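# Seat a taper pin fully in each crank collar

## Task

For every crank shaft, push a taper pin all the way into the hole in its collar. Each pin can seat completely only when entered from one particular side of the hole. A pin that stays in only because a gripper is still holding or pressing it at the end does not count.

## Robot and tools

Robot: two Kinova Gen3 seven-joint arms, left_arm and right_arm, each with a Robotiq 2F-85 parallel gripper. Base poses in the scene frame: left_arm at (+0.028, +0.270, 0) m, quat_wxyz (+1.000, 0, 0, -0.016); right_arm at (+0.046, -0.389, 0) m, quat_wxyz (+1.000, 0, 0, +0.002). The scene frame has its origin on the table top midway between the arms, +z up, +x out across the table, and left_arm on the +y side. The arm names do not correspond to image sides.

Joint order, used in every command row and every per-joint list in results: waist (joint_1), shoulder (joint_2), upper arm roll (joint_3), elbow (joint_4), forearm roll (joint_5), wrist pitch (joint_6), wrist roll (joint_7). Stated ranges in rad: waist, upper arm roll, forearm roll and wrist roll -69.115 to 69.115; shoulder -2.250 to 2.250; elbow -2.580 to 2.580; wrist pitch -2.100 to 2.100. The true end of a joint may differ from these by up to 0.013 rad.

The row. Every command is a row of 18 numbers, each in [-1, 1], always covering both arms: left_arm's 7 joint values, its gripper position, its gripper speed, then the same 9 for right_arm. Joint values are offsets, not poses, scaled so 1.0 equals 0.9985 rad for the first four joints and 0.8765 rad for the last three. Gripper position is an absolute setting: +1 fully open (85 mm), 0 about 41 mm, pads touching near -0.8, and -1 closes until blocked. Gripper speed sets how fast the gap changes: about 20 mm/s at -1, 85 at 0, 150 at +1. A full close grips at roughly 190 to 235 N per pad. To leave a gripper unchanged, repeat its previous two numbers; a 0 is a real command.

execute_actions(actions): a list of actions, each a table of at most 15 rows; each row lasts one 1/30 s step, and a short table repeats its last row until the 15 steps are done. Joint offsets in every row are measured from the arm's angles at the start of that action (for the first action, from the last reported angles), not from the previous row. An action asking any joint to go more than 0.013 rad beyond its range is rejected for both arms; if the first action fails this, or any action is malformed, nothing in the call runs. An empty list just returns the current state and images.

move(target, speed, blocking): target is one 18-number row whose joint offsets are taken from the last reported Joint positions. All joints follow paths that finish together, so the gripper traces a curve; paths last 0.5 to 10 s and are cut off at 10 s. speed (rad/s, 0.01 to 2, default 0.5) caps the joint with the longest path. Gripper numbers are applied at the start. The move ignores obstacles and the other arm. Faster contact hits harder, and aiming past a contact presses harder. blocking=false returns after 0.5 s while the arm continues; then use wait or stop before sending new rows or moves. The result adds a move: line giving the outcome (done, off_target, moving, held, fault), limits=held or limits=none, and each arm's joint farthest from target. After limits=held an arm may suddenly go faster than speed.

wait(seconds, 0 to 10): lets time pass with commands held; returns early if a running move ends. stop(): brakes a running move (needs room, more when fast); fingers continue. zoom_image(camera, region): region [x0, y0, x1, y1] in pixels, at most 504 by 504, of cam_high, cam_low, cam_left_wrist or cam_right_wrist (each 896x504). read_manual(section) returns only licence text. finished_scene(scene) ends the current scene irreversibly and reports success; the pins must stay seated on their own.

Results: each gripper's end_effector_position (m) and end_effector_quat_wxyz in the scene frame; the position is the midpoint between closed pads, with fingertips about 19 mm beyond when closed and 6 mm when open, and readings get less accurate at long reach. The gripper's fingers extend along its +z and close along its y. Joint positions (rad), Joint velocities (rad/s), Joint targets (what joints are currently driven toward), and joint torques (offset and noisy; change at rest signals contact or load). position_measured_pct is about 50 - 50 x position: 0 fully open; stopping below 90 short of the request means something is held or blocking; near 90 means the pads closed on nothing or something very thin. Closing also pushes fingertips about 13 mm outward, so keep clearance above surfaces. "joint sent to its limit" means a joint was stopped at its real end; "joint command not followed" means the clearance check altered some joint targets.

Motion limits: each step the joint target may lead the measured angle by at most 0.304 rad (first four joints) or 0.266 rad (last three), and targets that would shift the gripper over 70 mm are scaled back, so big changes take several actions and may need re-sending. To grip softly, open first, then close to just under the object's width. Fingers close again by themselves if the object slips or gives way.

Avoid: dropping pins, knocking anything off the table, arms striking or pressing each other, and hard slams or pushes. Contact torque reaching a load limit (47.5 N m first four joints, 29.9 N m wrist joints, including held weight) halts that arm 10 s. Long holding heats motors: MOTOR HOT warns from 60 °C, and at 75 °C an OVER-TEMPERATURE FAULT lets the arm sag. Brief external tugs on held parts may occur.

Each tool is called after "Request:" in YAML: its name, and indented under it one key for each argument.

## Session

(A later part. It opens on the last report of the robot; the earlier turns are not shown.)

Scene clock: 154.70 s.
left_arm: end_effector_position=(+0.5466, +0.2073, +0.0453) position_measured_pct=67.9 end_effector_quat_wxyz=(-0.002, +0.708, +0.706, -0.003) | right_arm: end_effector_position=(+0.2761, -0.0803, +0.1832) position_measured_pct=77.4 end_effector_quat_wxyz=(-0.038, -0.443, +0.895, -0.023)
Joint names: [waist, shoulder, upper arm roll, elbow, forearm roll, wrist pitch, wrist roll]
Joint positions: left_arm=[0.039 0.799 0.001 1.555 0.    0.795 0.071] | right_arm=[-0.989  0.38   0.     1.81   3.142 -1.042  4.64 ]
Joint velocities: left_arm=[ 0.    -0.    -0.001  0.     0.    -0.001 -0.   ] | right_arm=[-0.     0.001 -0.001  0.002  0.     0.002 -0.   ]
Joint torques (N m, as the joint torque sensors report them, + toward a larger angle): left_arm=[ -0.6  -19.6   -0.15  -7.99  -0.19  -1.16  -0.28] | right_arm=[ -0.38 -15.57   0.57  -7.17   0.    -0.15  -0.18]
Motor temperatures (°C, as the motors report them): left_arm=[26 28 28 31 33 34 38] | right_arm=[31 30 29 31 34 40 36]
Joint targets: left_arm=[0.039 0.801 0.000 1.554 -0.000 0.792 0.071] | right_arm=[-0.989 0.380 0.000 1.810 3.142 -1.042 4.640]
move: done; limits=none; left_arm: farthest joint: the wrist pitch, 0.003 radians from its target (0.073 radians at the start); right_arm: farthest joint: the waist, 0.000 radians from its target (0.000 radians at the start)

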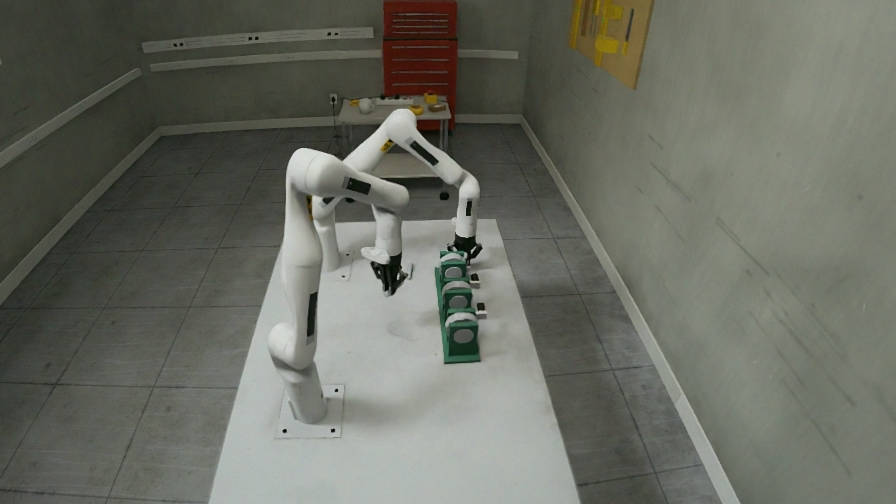

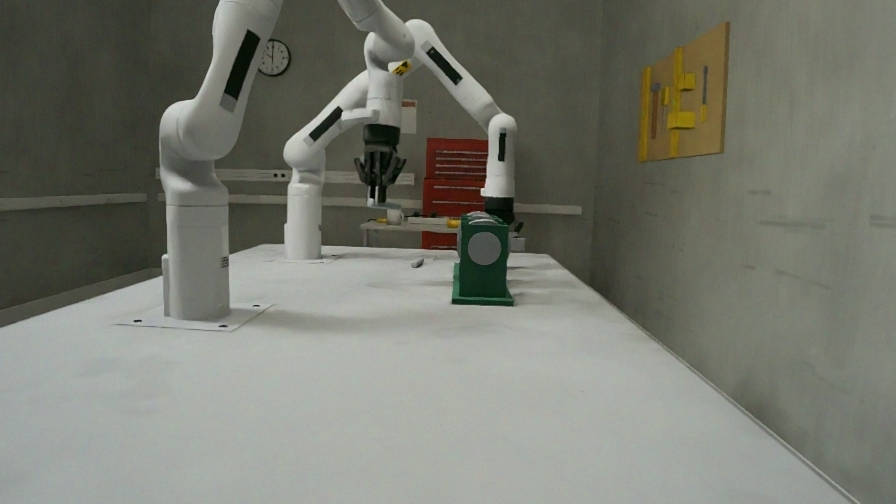

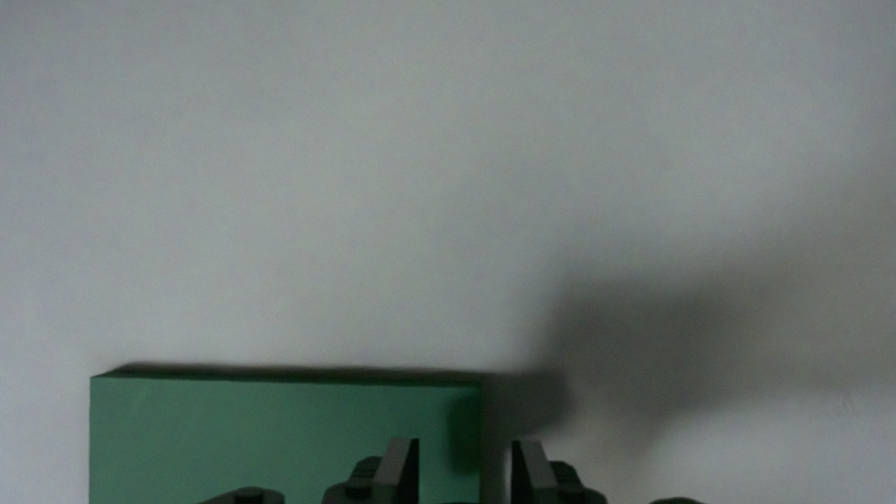

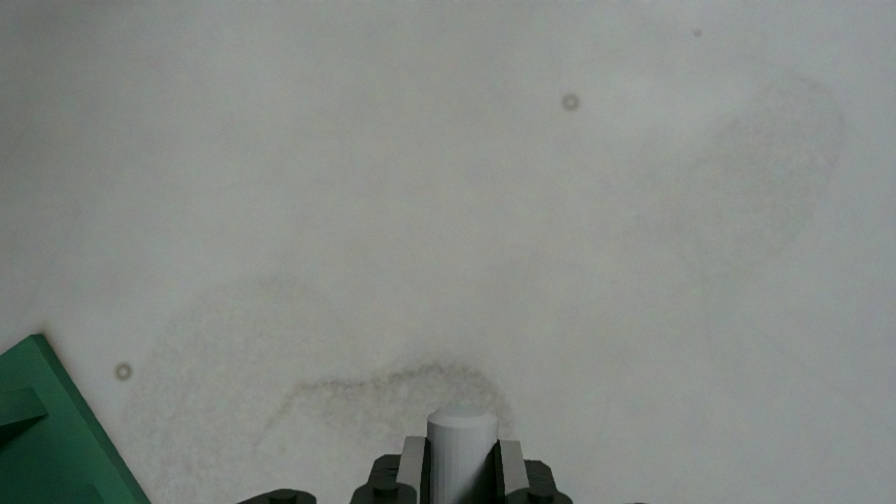

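Request:
move:
  target: [0.0073,-0.078,0,0.186,0,-0.1317,0.008,0.1,0.5, 0,0,0,0,0,0,0,-1,0]
  speed: 0.15

Request:
move:
  target: [0.0113,-0.0854,0,0.209,0,-0.141,0.013,0.1,0.5, 0,0,0,0,0,0,0,-1,0]
  speed: 0.15

Request:
move:
  target: [0,0,0,0,0,0,0,-0.4,-0.5, 0,0,0,0,0,0,0,-1,0]

Request:
move:
  target: [0.002,-0.0677,0,0.016,0,0.059,0,-0.4,-0.5, 0,0,0,0,0,0,0,-1,0]
  speed: 0.08

Request:
move:
  target: [0.001,-0.057,0,-0.004,0,0.0695,0,-0.4,-0.5, 0,0,0,0,0,0,0,-1,0]
  speed: 0.08

Request:
zoom_image:
  camera: "cam_high"
  region: [400,220,520,340]

Request:
zoom_image:
  camera: "cam_low"
  region: [430,195,530,255]

Scene clock: 158.80 s.
left_arm: end_effector_position=(+0.5012, +0.2073, +0.0456) position_measured_pct=45.2 end_effector_quat_wxyz=(+0.002, +0.708, +0.706, +0.001) | right_arm: end_effector_position=(+0.2761, -0.0803, +0.1832) position_measured_pct=77.4 end_effector_quat_wxyz=(-0.038, -0.443, +0.895, -0.023)
Joint names: [waist, shoulder, upper arm roll, elbow, forearm roll, wrist pitch, wrist roll]
Joint positions: left_arm=[0.046 0.72  0.001 1.739 0.    0.678 0.078] | right_arm=[-0.989  0.38   0.     1.81   3.142 -1.042  4.64 ]
Joint velocities: left_arm=[ 0.    -0.002  0.     0.001  0.    -0.001 -0.   ] | right_arm=[-0.     0.     0.001 -0.002 -0.     0.     0.   ]
Joint torques (N m, as the joint torque sensors report them, + toward a larger angle): left_arm=[  0.11 -19.25   0.45  -4.52  -0.25   0.41   0.  ] | right_arm=[ -0.28 -15.97   0.68  -7.16   0.39  -0.24   0.05]
Motor temperatures (°C, as the motors report them): left_arm=[26 28 28 31 33 34 38] | right_arm=[31 30 29 31 34 40 36]
Joint targets: left_arm=[0.047 0.721 0.001 1.741 0.000 0.679 0.078] | right_arm=[-0.989 0.380 0.000 1.810 3.142 -1.042 4.640]
move: done; limits=none; left_arm: farthest joint: the wrist pitch, 0.002 radians from its target (0.115 radians at the start); right_arm: farthest joint: the waist, 0.000 radians from its target (0.000 radians at the start)

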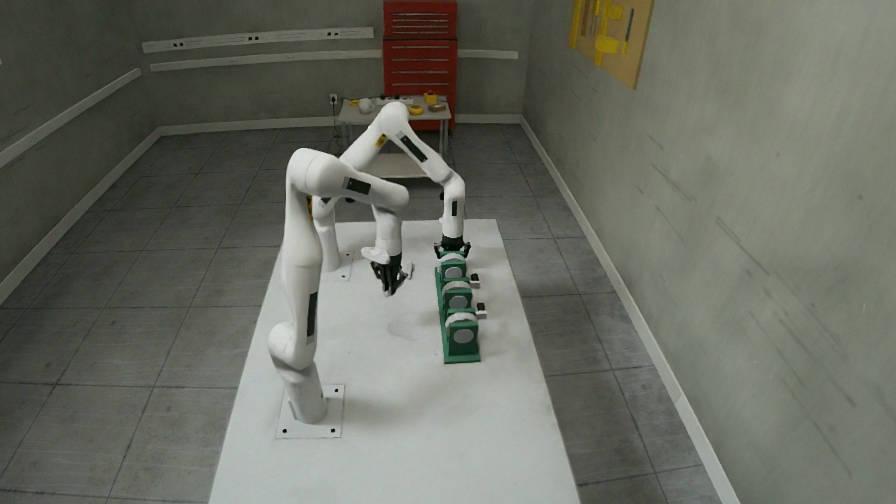

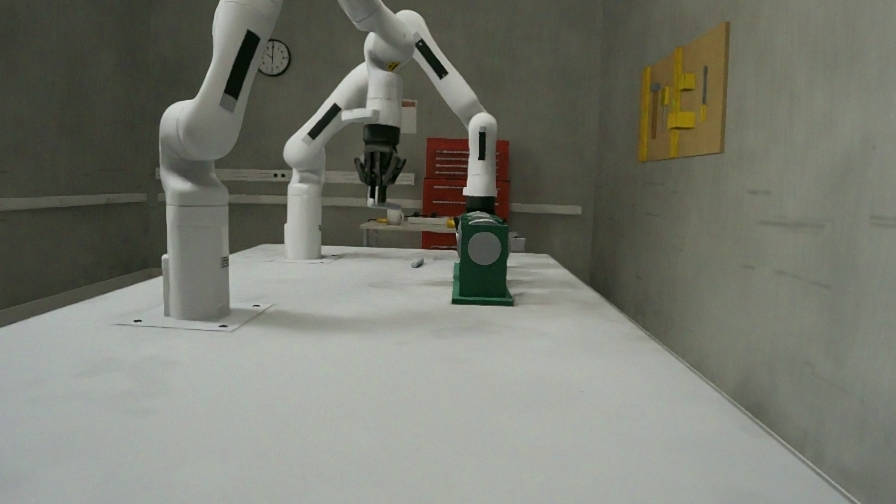

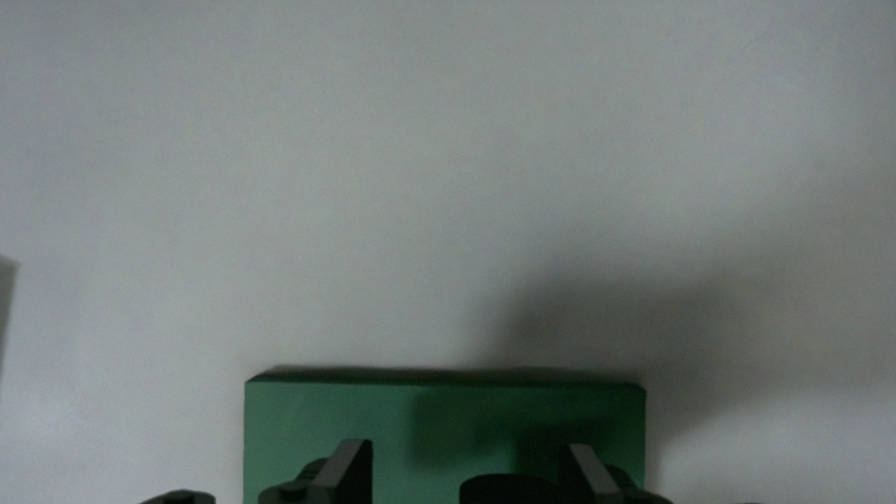

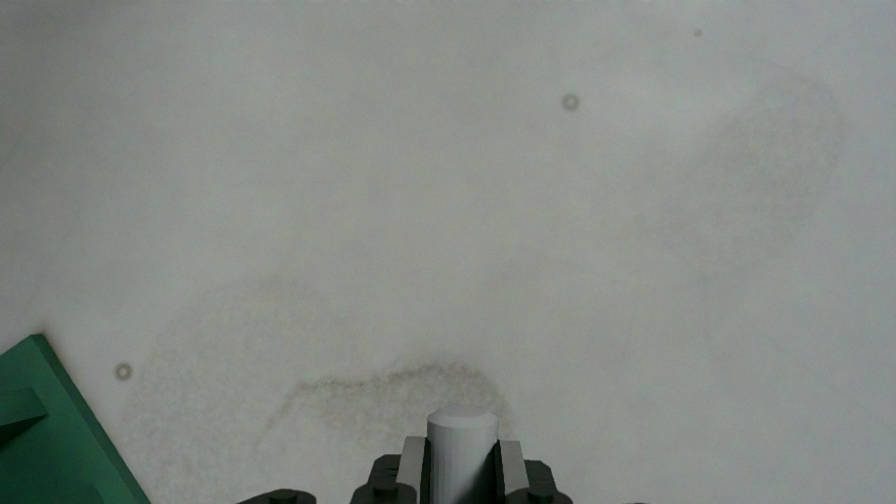

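Scene clock: 160.50 s.
left_arm: end_effector_position=(+0.4441, +0.2073, +0.0465) position_measured_pct=45.2 end_effector_quat_wxyz=(+0.004, +0.708, +0.707, +0.003) | right_arm: end_effector_position=(+0.2761, -0.0803, +0.1832) position_measured_pct=77.4 end_effector_quat_wxyz=(-0.038, -0.443, +0.895, -0.023)
Joint names: [waist, shoulder, upper arm roll, elbow, forearm roll, wrist pitch, wrist roll]
Joint positions: left_arm=[0.057 0.634 0.001 1.945 0.    0.552 0.089] | right_arm=[-0.989  0.38   0.     1.81   3.142 -1.042  4.64 ]
Joint velocities: left_arm=[ 0.001 -0.001 -0.001  0.     0.    -0.     0.   ] | right_arm=[ 0.     0.002  0.    -0.001  0.    -0.    -0.   ]
Joint torques (N m, as the joint torque sensors report them, + toward a larger angle): left_arm=[  0.58 -16.38   0.33  -2.95  -0.01   1.28  -0.21] | right_arm=[  0.02 -15.89   0.5   -6.9    0.23  -0.25  -0.03]
Motor temperatures (°C, as the motors report them): left_arm=[26 28 28 31 33 34 38] | right_arm=[31 30 29 31 34 40 36]
Joint targets: left_arm=[0.058 0.635 0.001 1.948 0.000 0.554 0.089] | right_arm=[-0.989 0.380 0.000 1.810 3.142 -1.042 4.640]
move: done; limits=none; left_arm: farthest joint: the elbow, 0.003 radians from its target (0.208 radians at the start); right_arm: farthest joint: the waist, 0.000 radians from its target (0.000 radians at the start)

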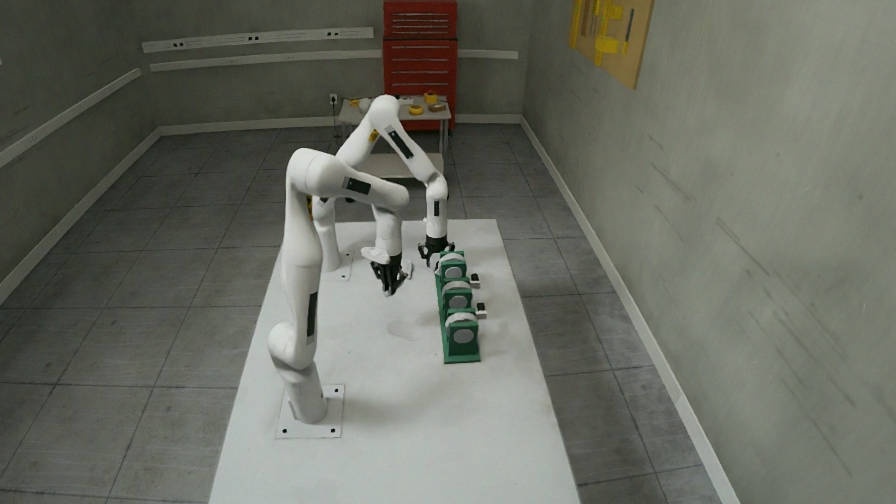

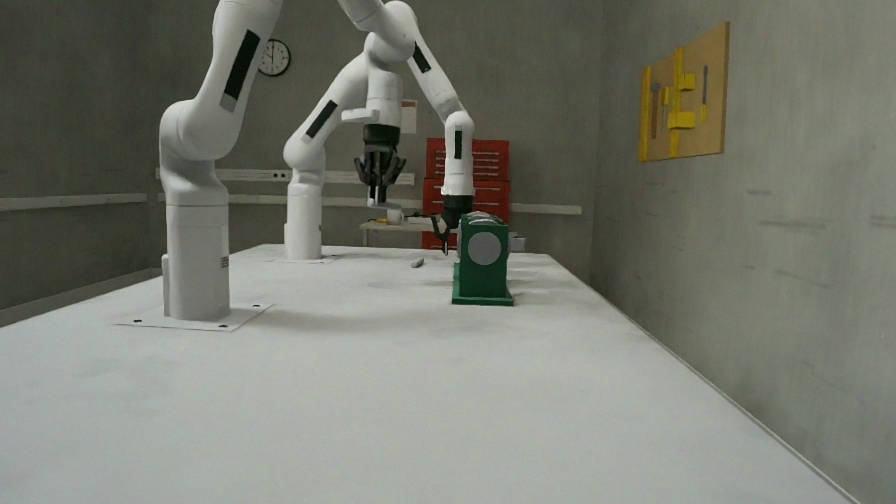

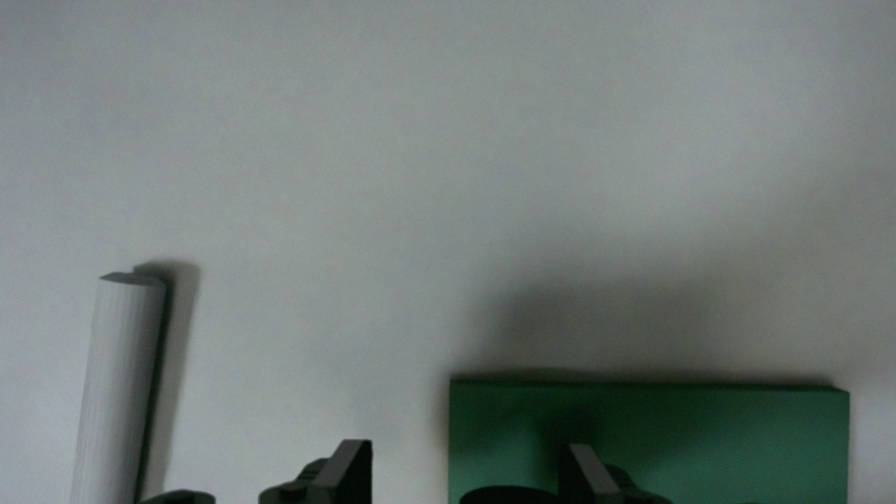

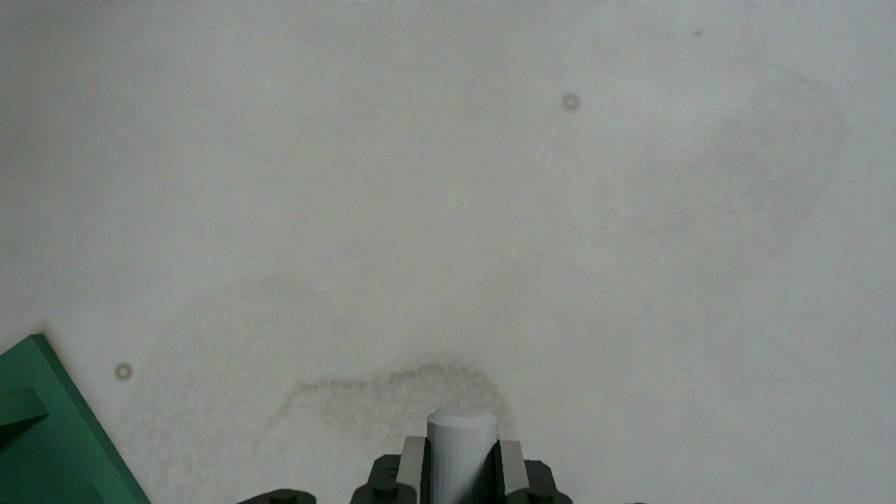

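Scene clock: 161.20 s.
left_arm: end_effector_position=(+0.4478, +0.2074, +0.0481) position_measured_pct=67.9 end_effector_quat_wxyz=(+0.008, +0.707, +0.707, +0.006) | right_arm: end_effector_position=(+0.2761, -0.0803, +0.1832) position_measured_pct=77.4 end_effector_quat_wxyz=(-0.038, -0.443, +0.895, -0.023)
Joint names: [waist, shoulder, upper arm roll, elbow, forearm roll, wrist pitch, wrist roll]
Joint positions: left_arm=[ 0.057  0.632  0.     1.941 -0.     0.549  0.089] | right_arm=[-0.989  0.38   0.     1.81   3.142 -1.042  4.64 ]
Joint velocities: left_arm=[-0.    -0.     0.001 -0.     0.     0.001  0.   ] | right_arm=[-0.    -0.001  0.    -0.     0.    -0.    -0.   ]
Joint torques (N m, as the joint torque sensors report them, + toward a larger angle): left_arm=[ -0.09 -15.57   0.71  -1.7   -0.39   1.22  -0.04] | right_arm=[  0.13 -15.81   0.64  -7.19   0.02  -0.22   0.05]
Motor temperatures (°C, as the motors report them): left_arm=[26 28 28 31 33 34 38] | right_arm=[31 30 29 31 34 40 36]
Joint targets: left_arm=[0.057 0.634 0.001 1.945 0.000 0.552 0.089] | right_arm=[-0.989 0.380 0.000 1.810 3.142 -1.042 4.640]
move: done; limits=none; left_arm: farthest joint: the elbow, 0.004 radians from its target (0.000 radians at the start); right_arm: farthest joint: the waist, 0.000 radians from its target (0.000 radians at the start)

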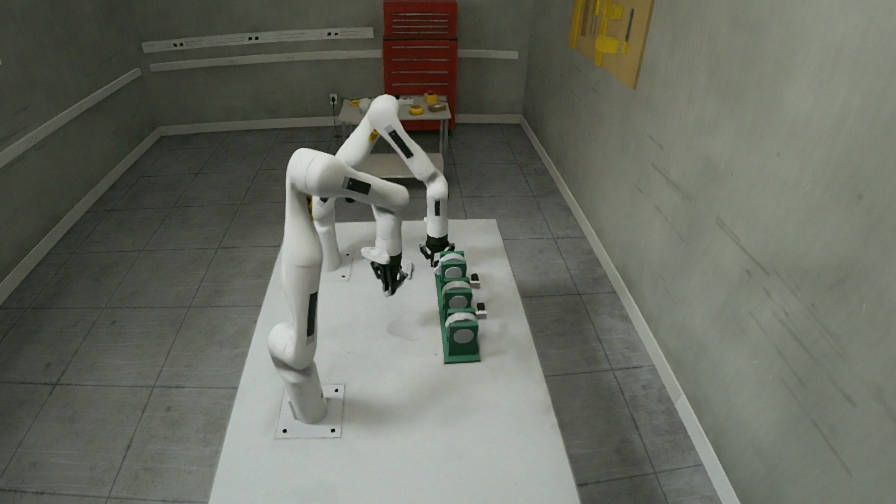

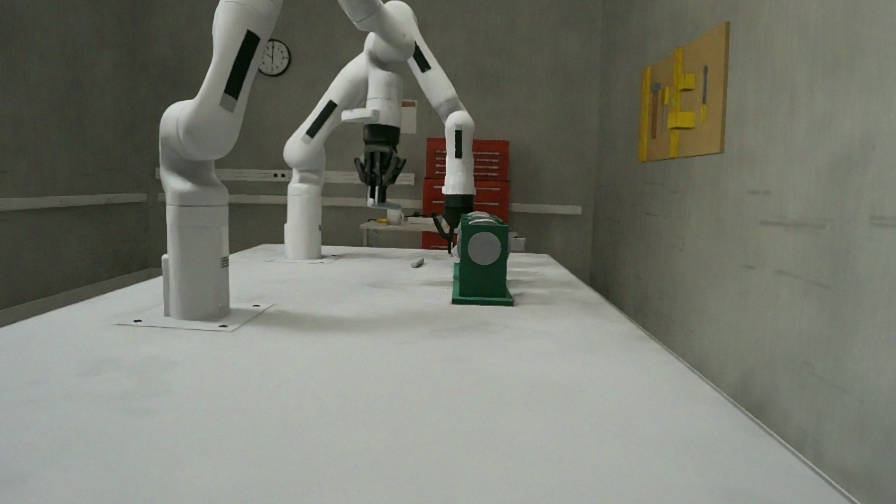

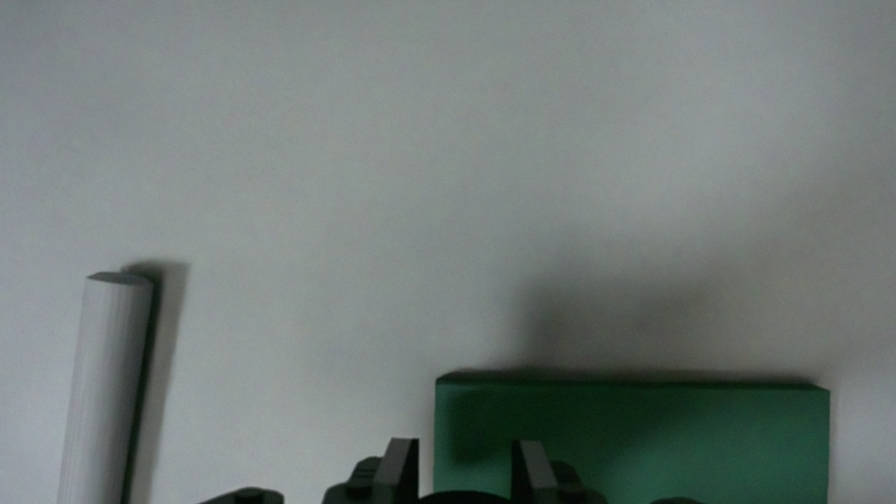

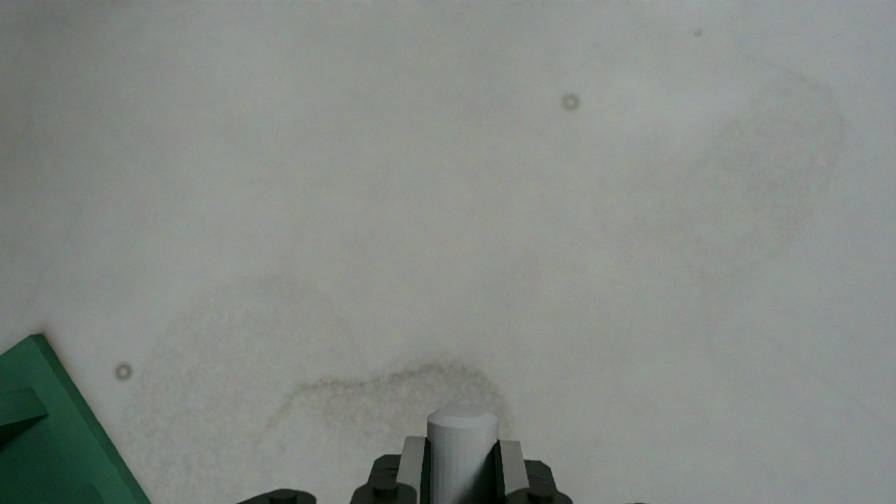

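Scene clock: 162.30 s.
left_arm: end_effector_position=(+0.4323, +0.2075, +0.0700) position_measured_pct=67.9 end_effector_quat_wxyz=(+0.002, +0.708, +0.706, +0.002) | right_arm: end_effector_position=(+0.2761, -0.0803, +0.1832) position_measured_pct=77.4 end_effector_quat_wxyz=(-0.038, -0.443, +0.895, -0.023)
Joint names: [waist, shoulder, upper arm roll, elbow, forearm roll, wrist pitch, wrist roll]
Joint positions: left_arm=[0.059 0.57  0.001 1.963 0.    0.604 0.089] | right_arm=[-0.989  0.38   0.     1.81   3.142 -1.042  4.64 ]
Joint velocities: left_arm=[ 0.001 -0.003  0.003  0.001  0.    -0.002 -0.   ] | right_arm=[-0.    -0.001 -0.001  0.001  0.     0.     0.   ]
Joint torques (N m, as the joint torque sensors report them, + toward a larger angle): left_arm=[ -0.46 -20.86  -0.49 -10.18  -0.13  -1.89  -0.16] | right_arm=[ -0.09 -15.79   0.56  -6.96   0.    -0.07  -0.03]
Motor temperatures (°C, as the motors report them): left_arm=[26 28 28 31 33 34 38] | right_arm=[31 30 29 31 34 40 36]
Joint targets: left_arm=[0.059 0.564 0.000 1.957 -0.000 0.600 0.089] | right_arm=[-0.989 0.380 0.000 1.810 3.142 -1.042 4.640]
move: done; limits=none; left_arm: farthest joint: the elbow, 0.006 radians from its target (0.016 radians at the start); right_arm: farthest joint: the waist, 0.000 radians from its target (0.000 radians at the start)

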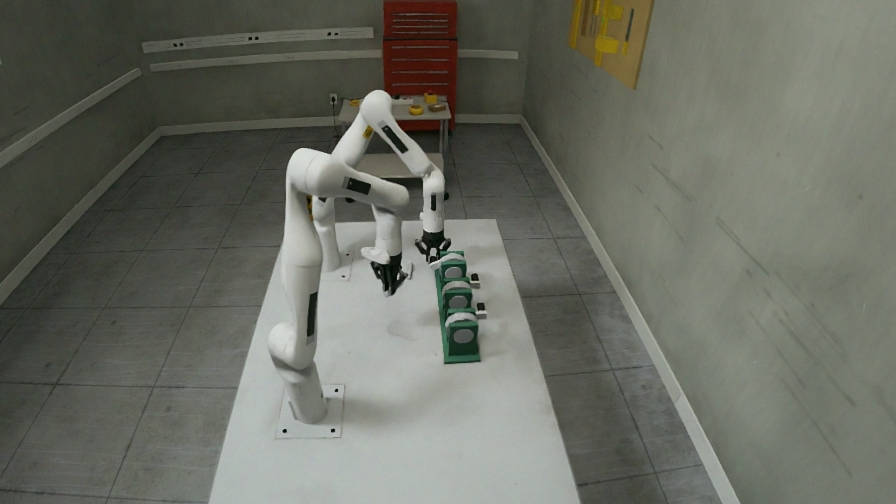

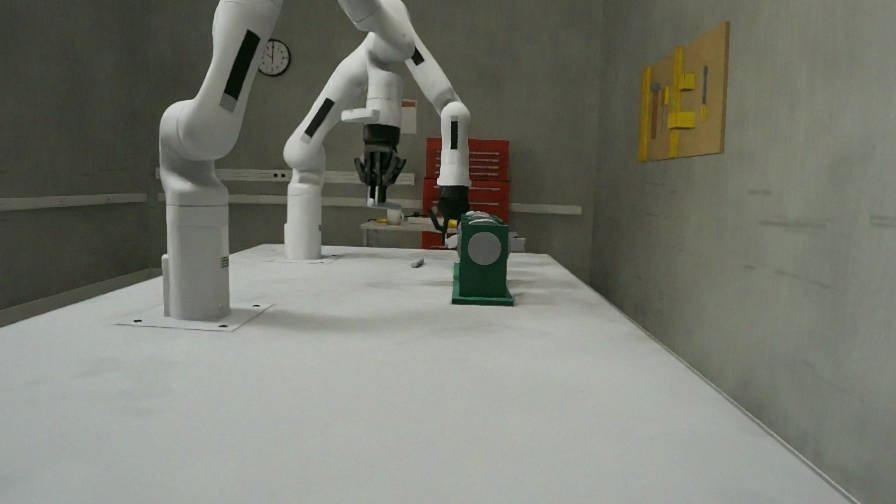

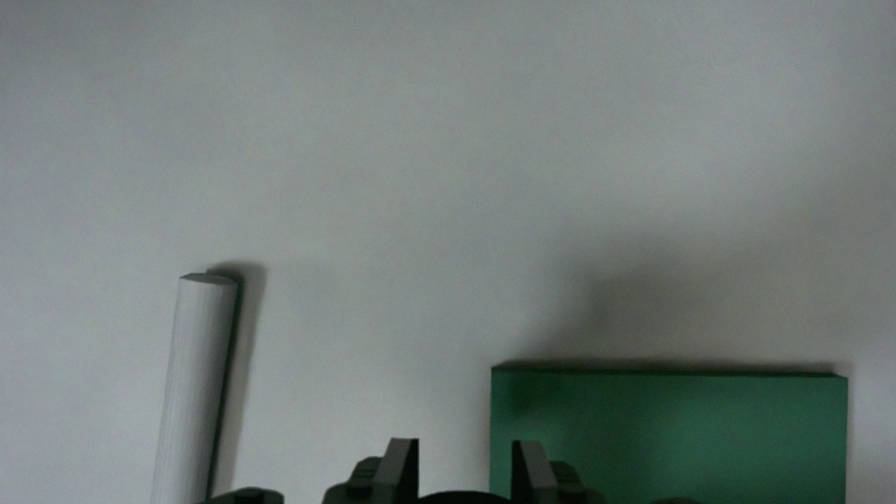

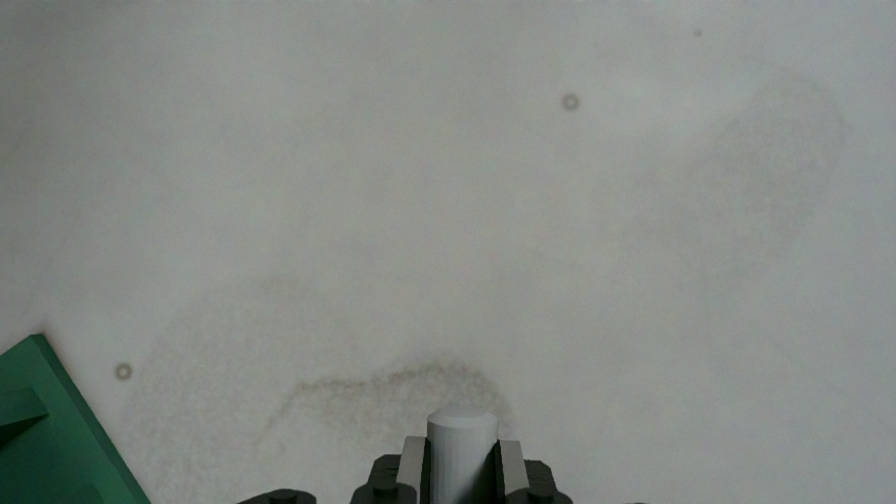

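Scene clock: 163.33 s.
left_arm: end_effector_position=(+0.4255, +0.2075, +0.0924) position_measured_pct=67.9 end_effector_quat_wxyz=(+0.000, +0.709, +0.706, -0.000) | right_arm: end_effector_position=(+0.2761, -0.0803, +0.1832) position_measured_pct=77.4 end_effector_quat_wxyz=(-0.038, -0.443, +0.895, -0.023)
Joint names: [waist, shoulder, upper arm roll, elbow, forearm roll, wrist pitch, wrist roll]
Joint positions: left_arm=[0.061 0.516 0.001 1.96  0.    0.665 0.089] | right_arm=[-0.989  0.38   0.     1.81   3.142 -1.042  4.64 ]
Joint velocities: left_arm=[ 0.    -0.003  0.002  0.     0.    -0.001  0.   ] | right_arm=[ 0.     0.001 -0.001  0.    -0.     0.001  0.   ]
Joint torques (N m, as the joint torque sensors report them, + toward a larger angle): left_arm=[ -0.51 -18.22  -0.27  -7.5   -0.22  -0.24  -0.06] | right_arm=[  0.32 -15.8    0.61  -7.07   0.15  -0.08  -0.19]
Motor temperatures (°C, as the motors report them): left_arm=[26 28 28 31 33 34 38] | right_arm=[31 30 29 31 34 40 36]
Joint targets: left_arm=[0.060 0.513 0.001 1.959 0.000 0.665 0.089] | right_arm=[-0.989 0.380 0.000 1.810 3.142 -1.042 4.640]
move: done; limits=none; left_arm: farthest joint: the shoulder, 0.003 radians from its target (0.057 radians at the start); right_arm: farthest joint: the waist, 0.000 radians from its target (0.000 radians at the start)

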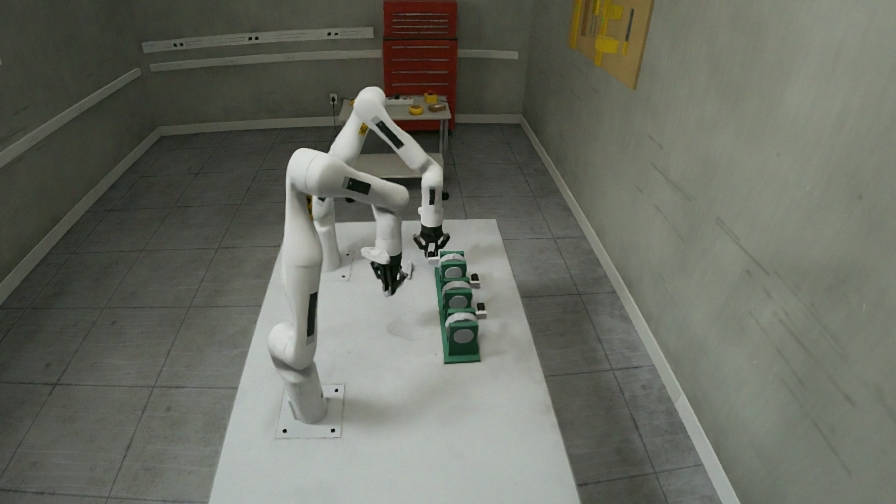

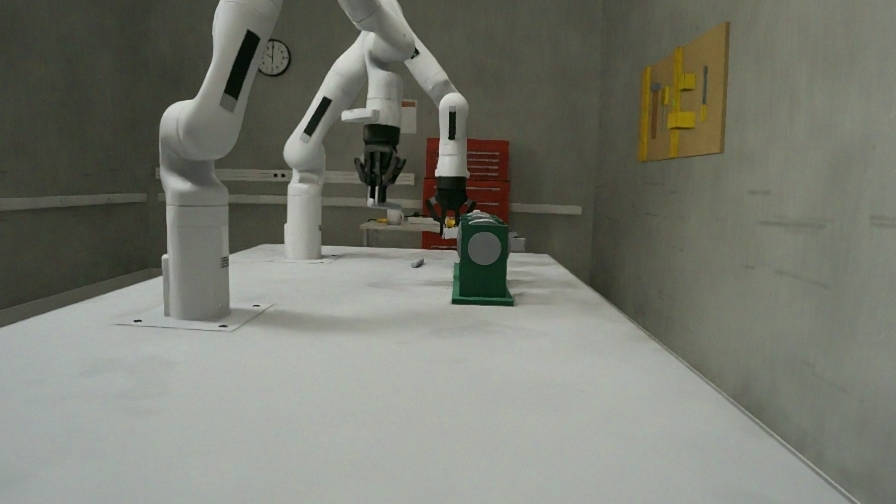

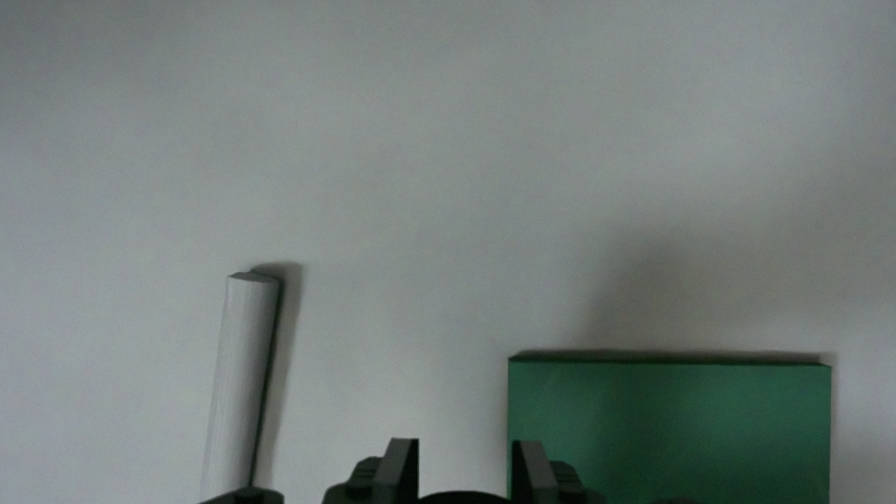

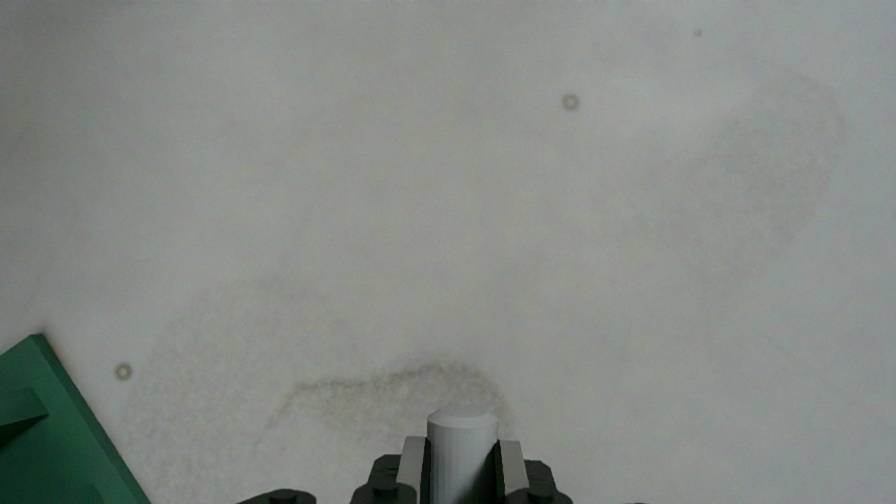

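Region (400, 220, 520, 340) of cam_high's 896x504 image, scaled by 4.200, with more detail than that image has.

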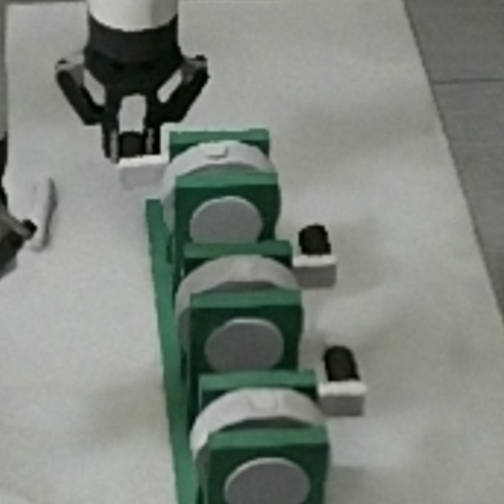

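Region (430, 195, 530, 255) of cam_low's 896x504 image, scaled by 5.040, with more detail than that image has; it fills the top 302 rows of this view, and the rest is white.

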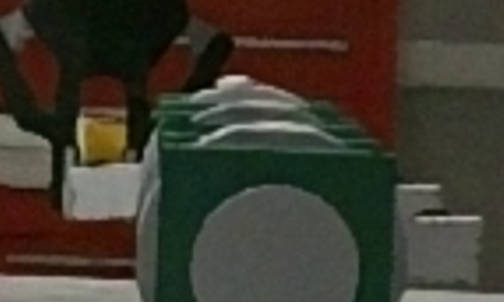

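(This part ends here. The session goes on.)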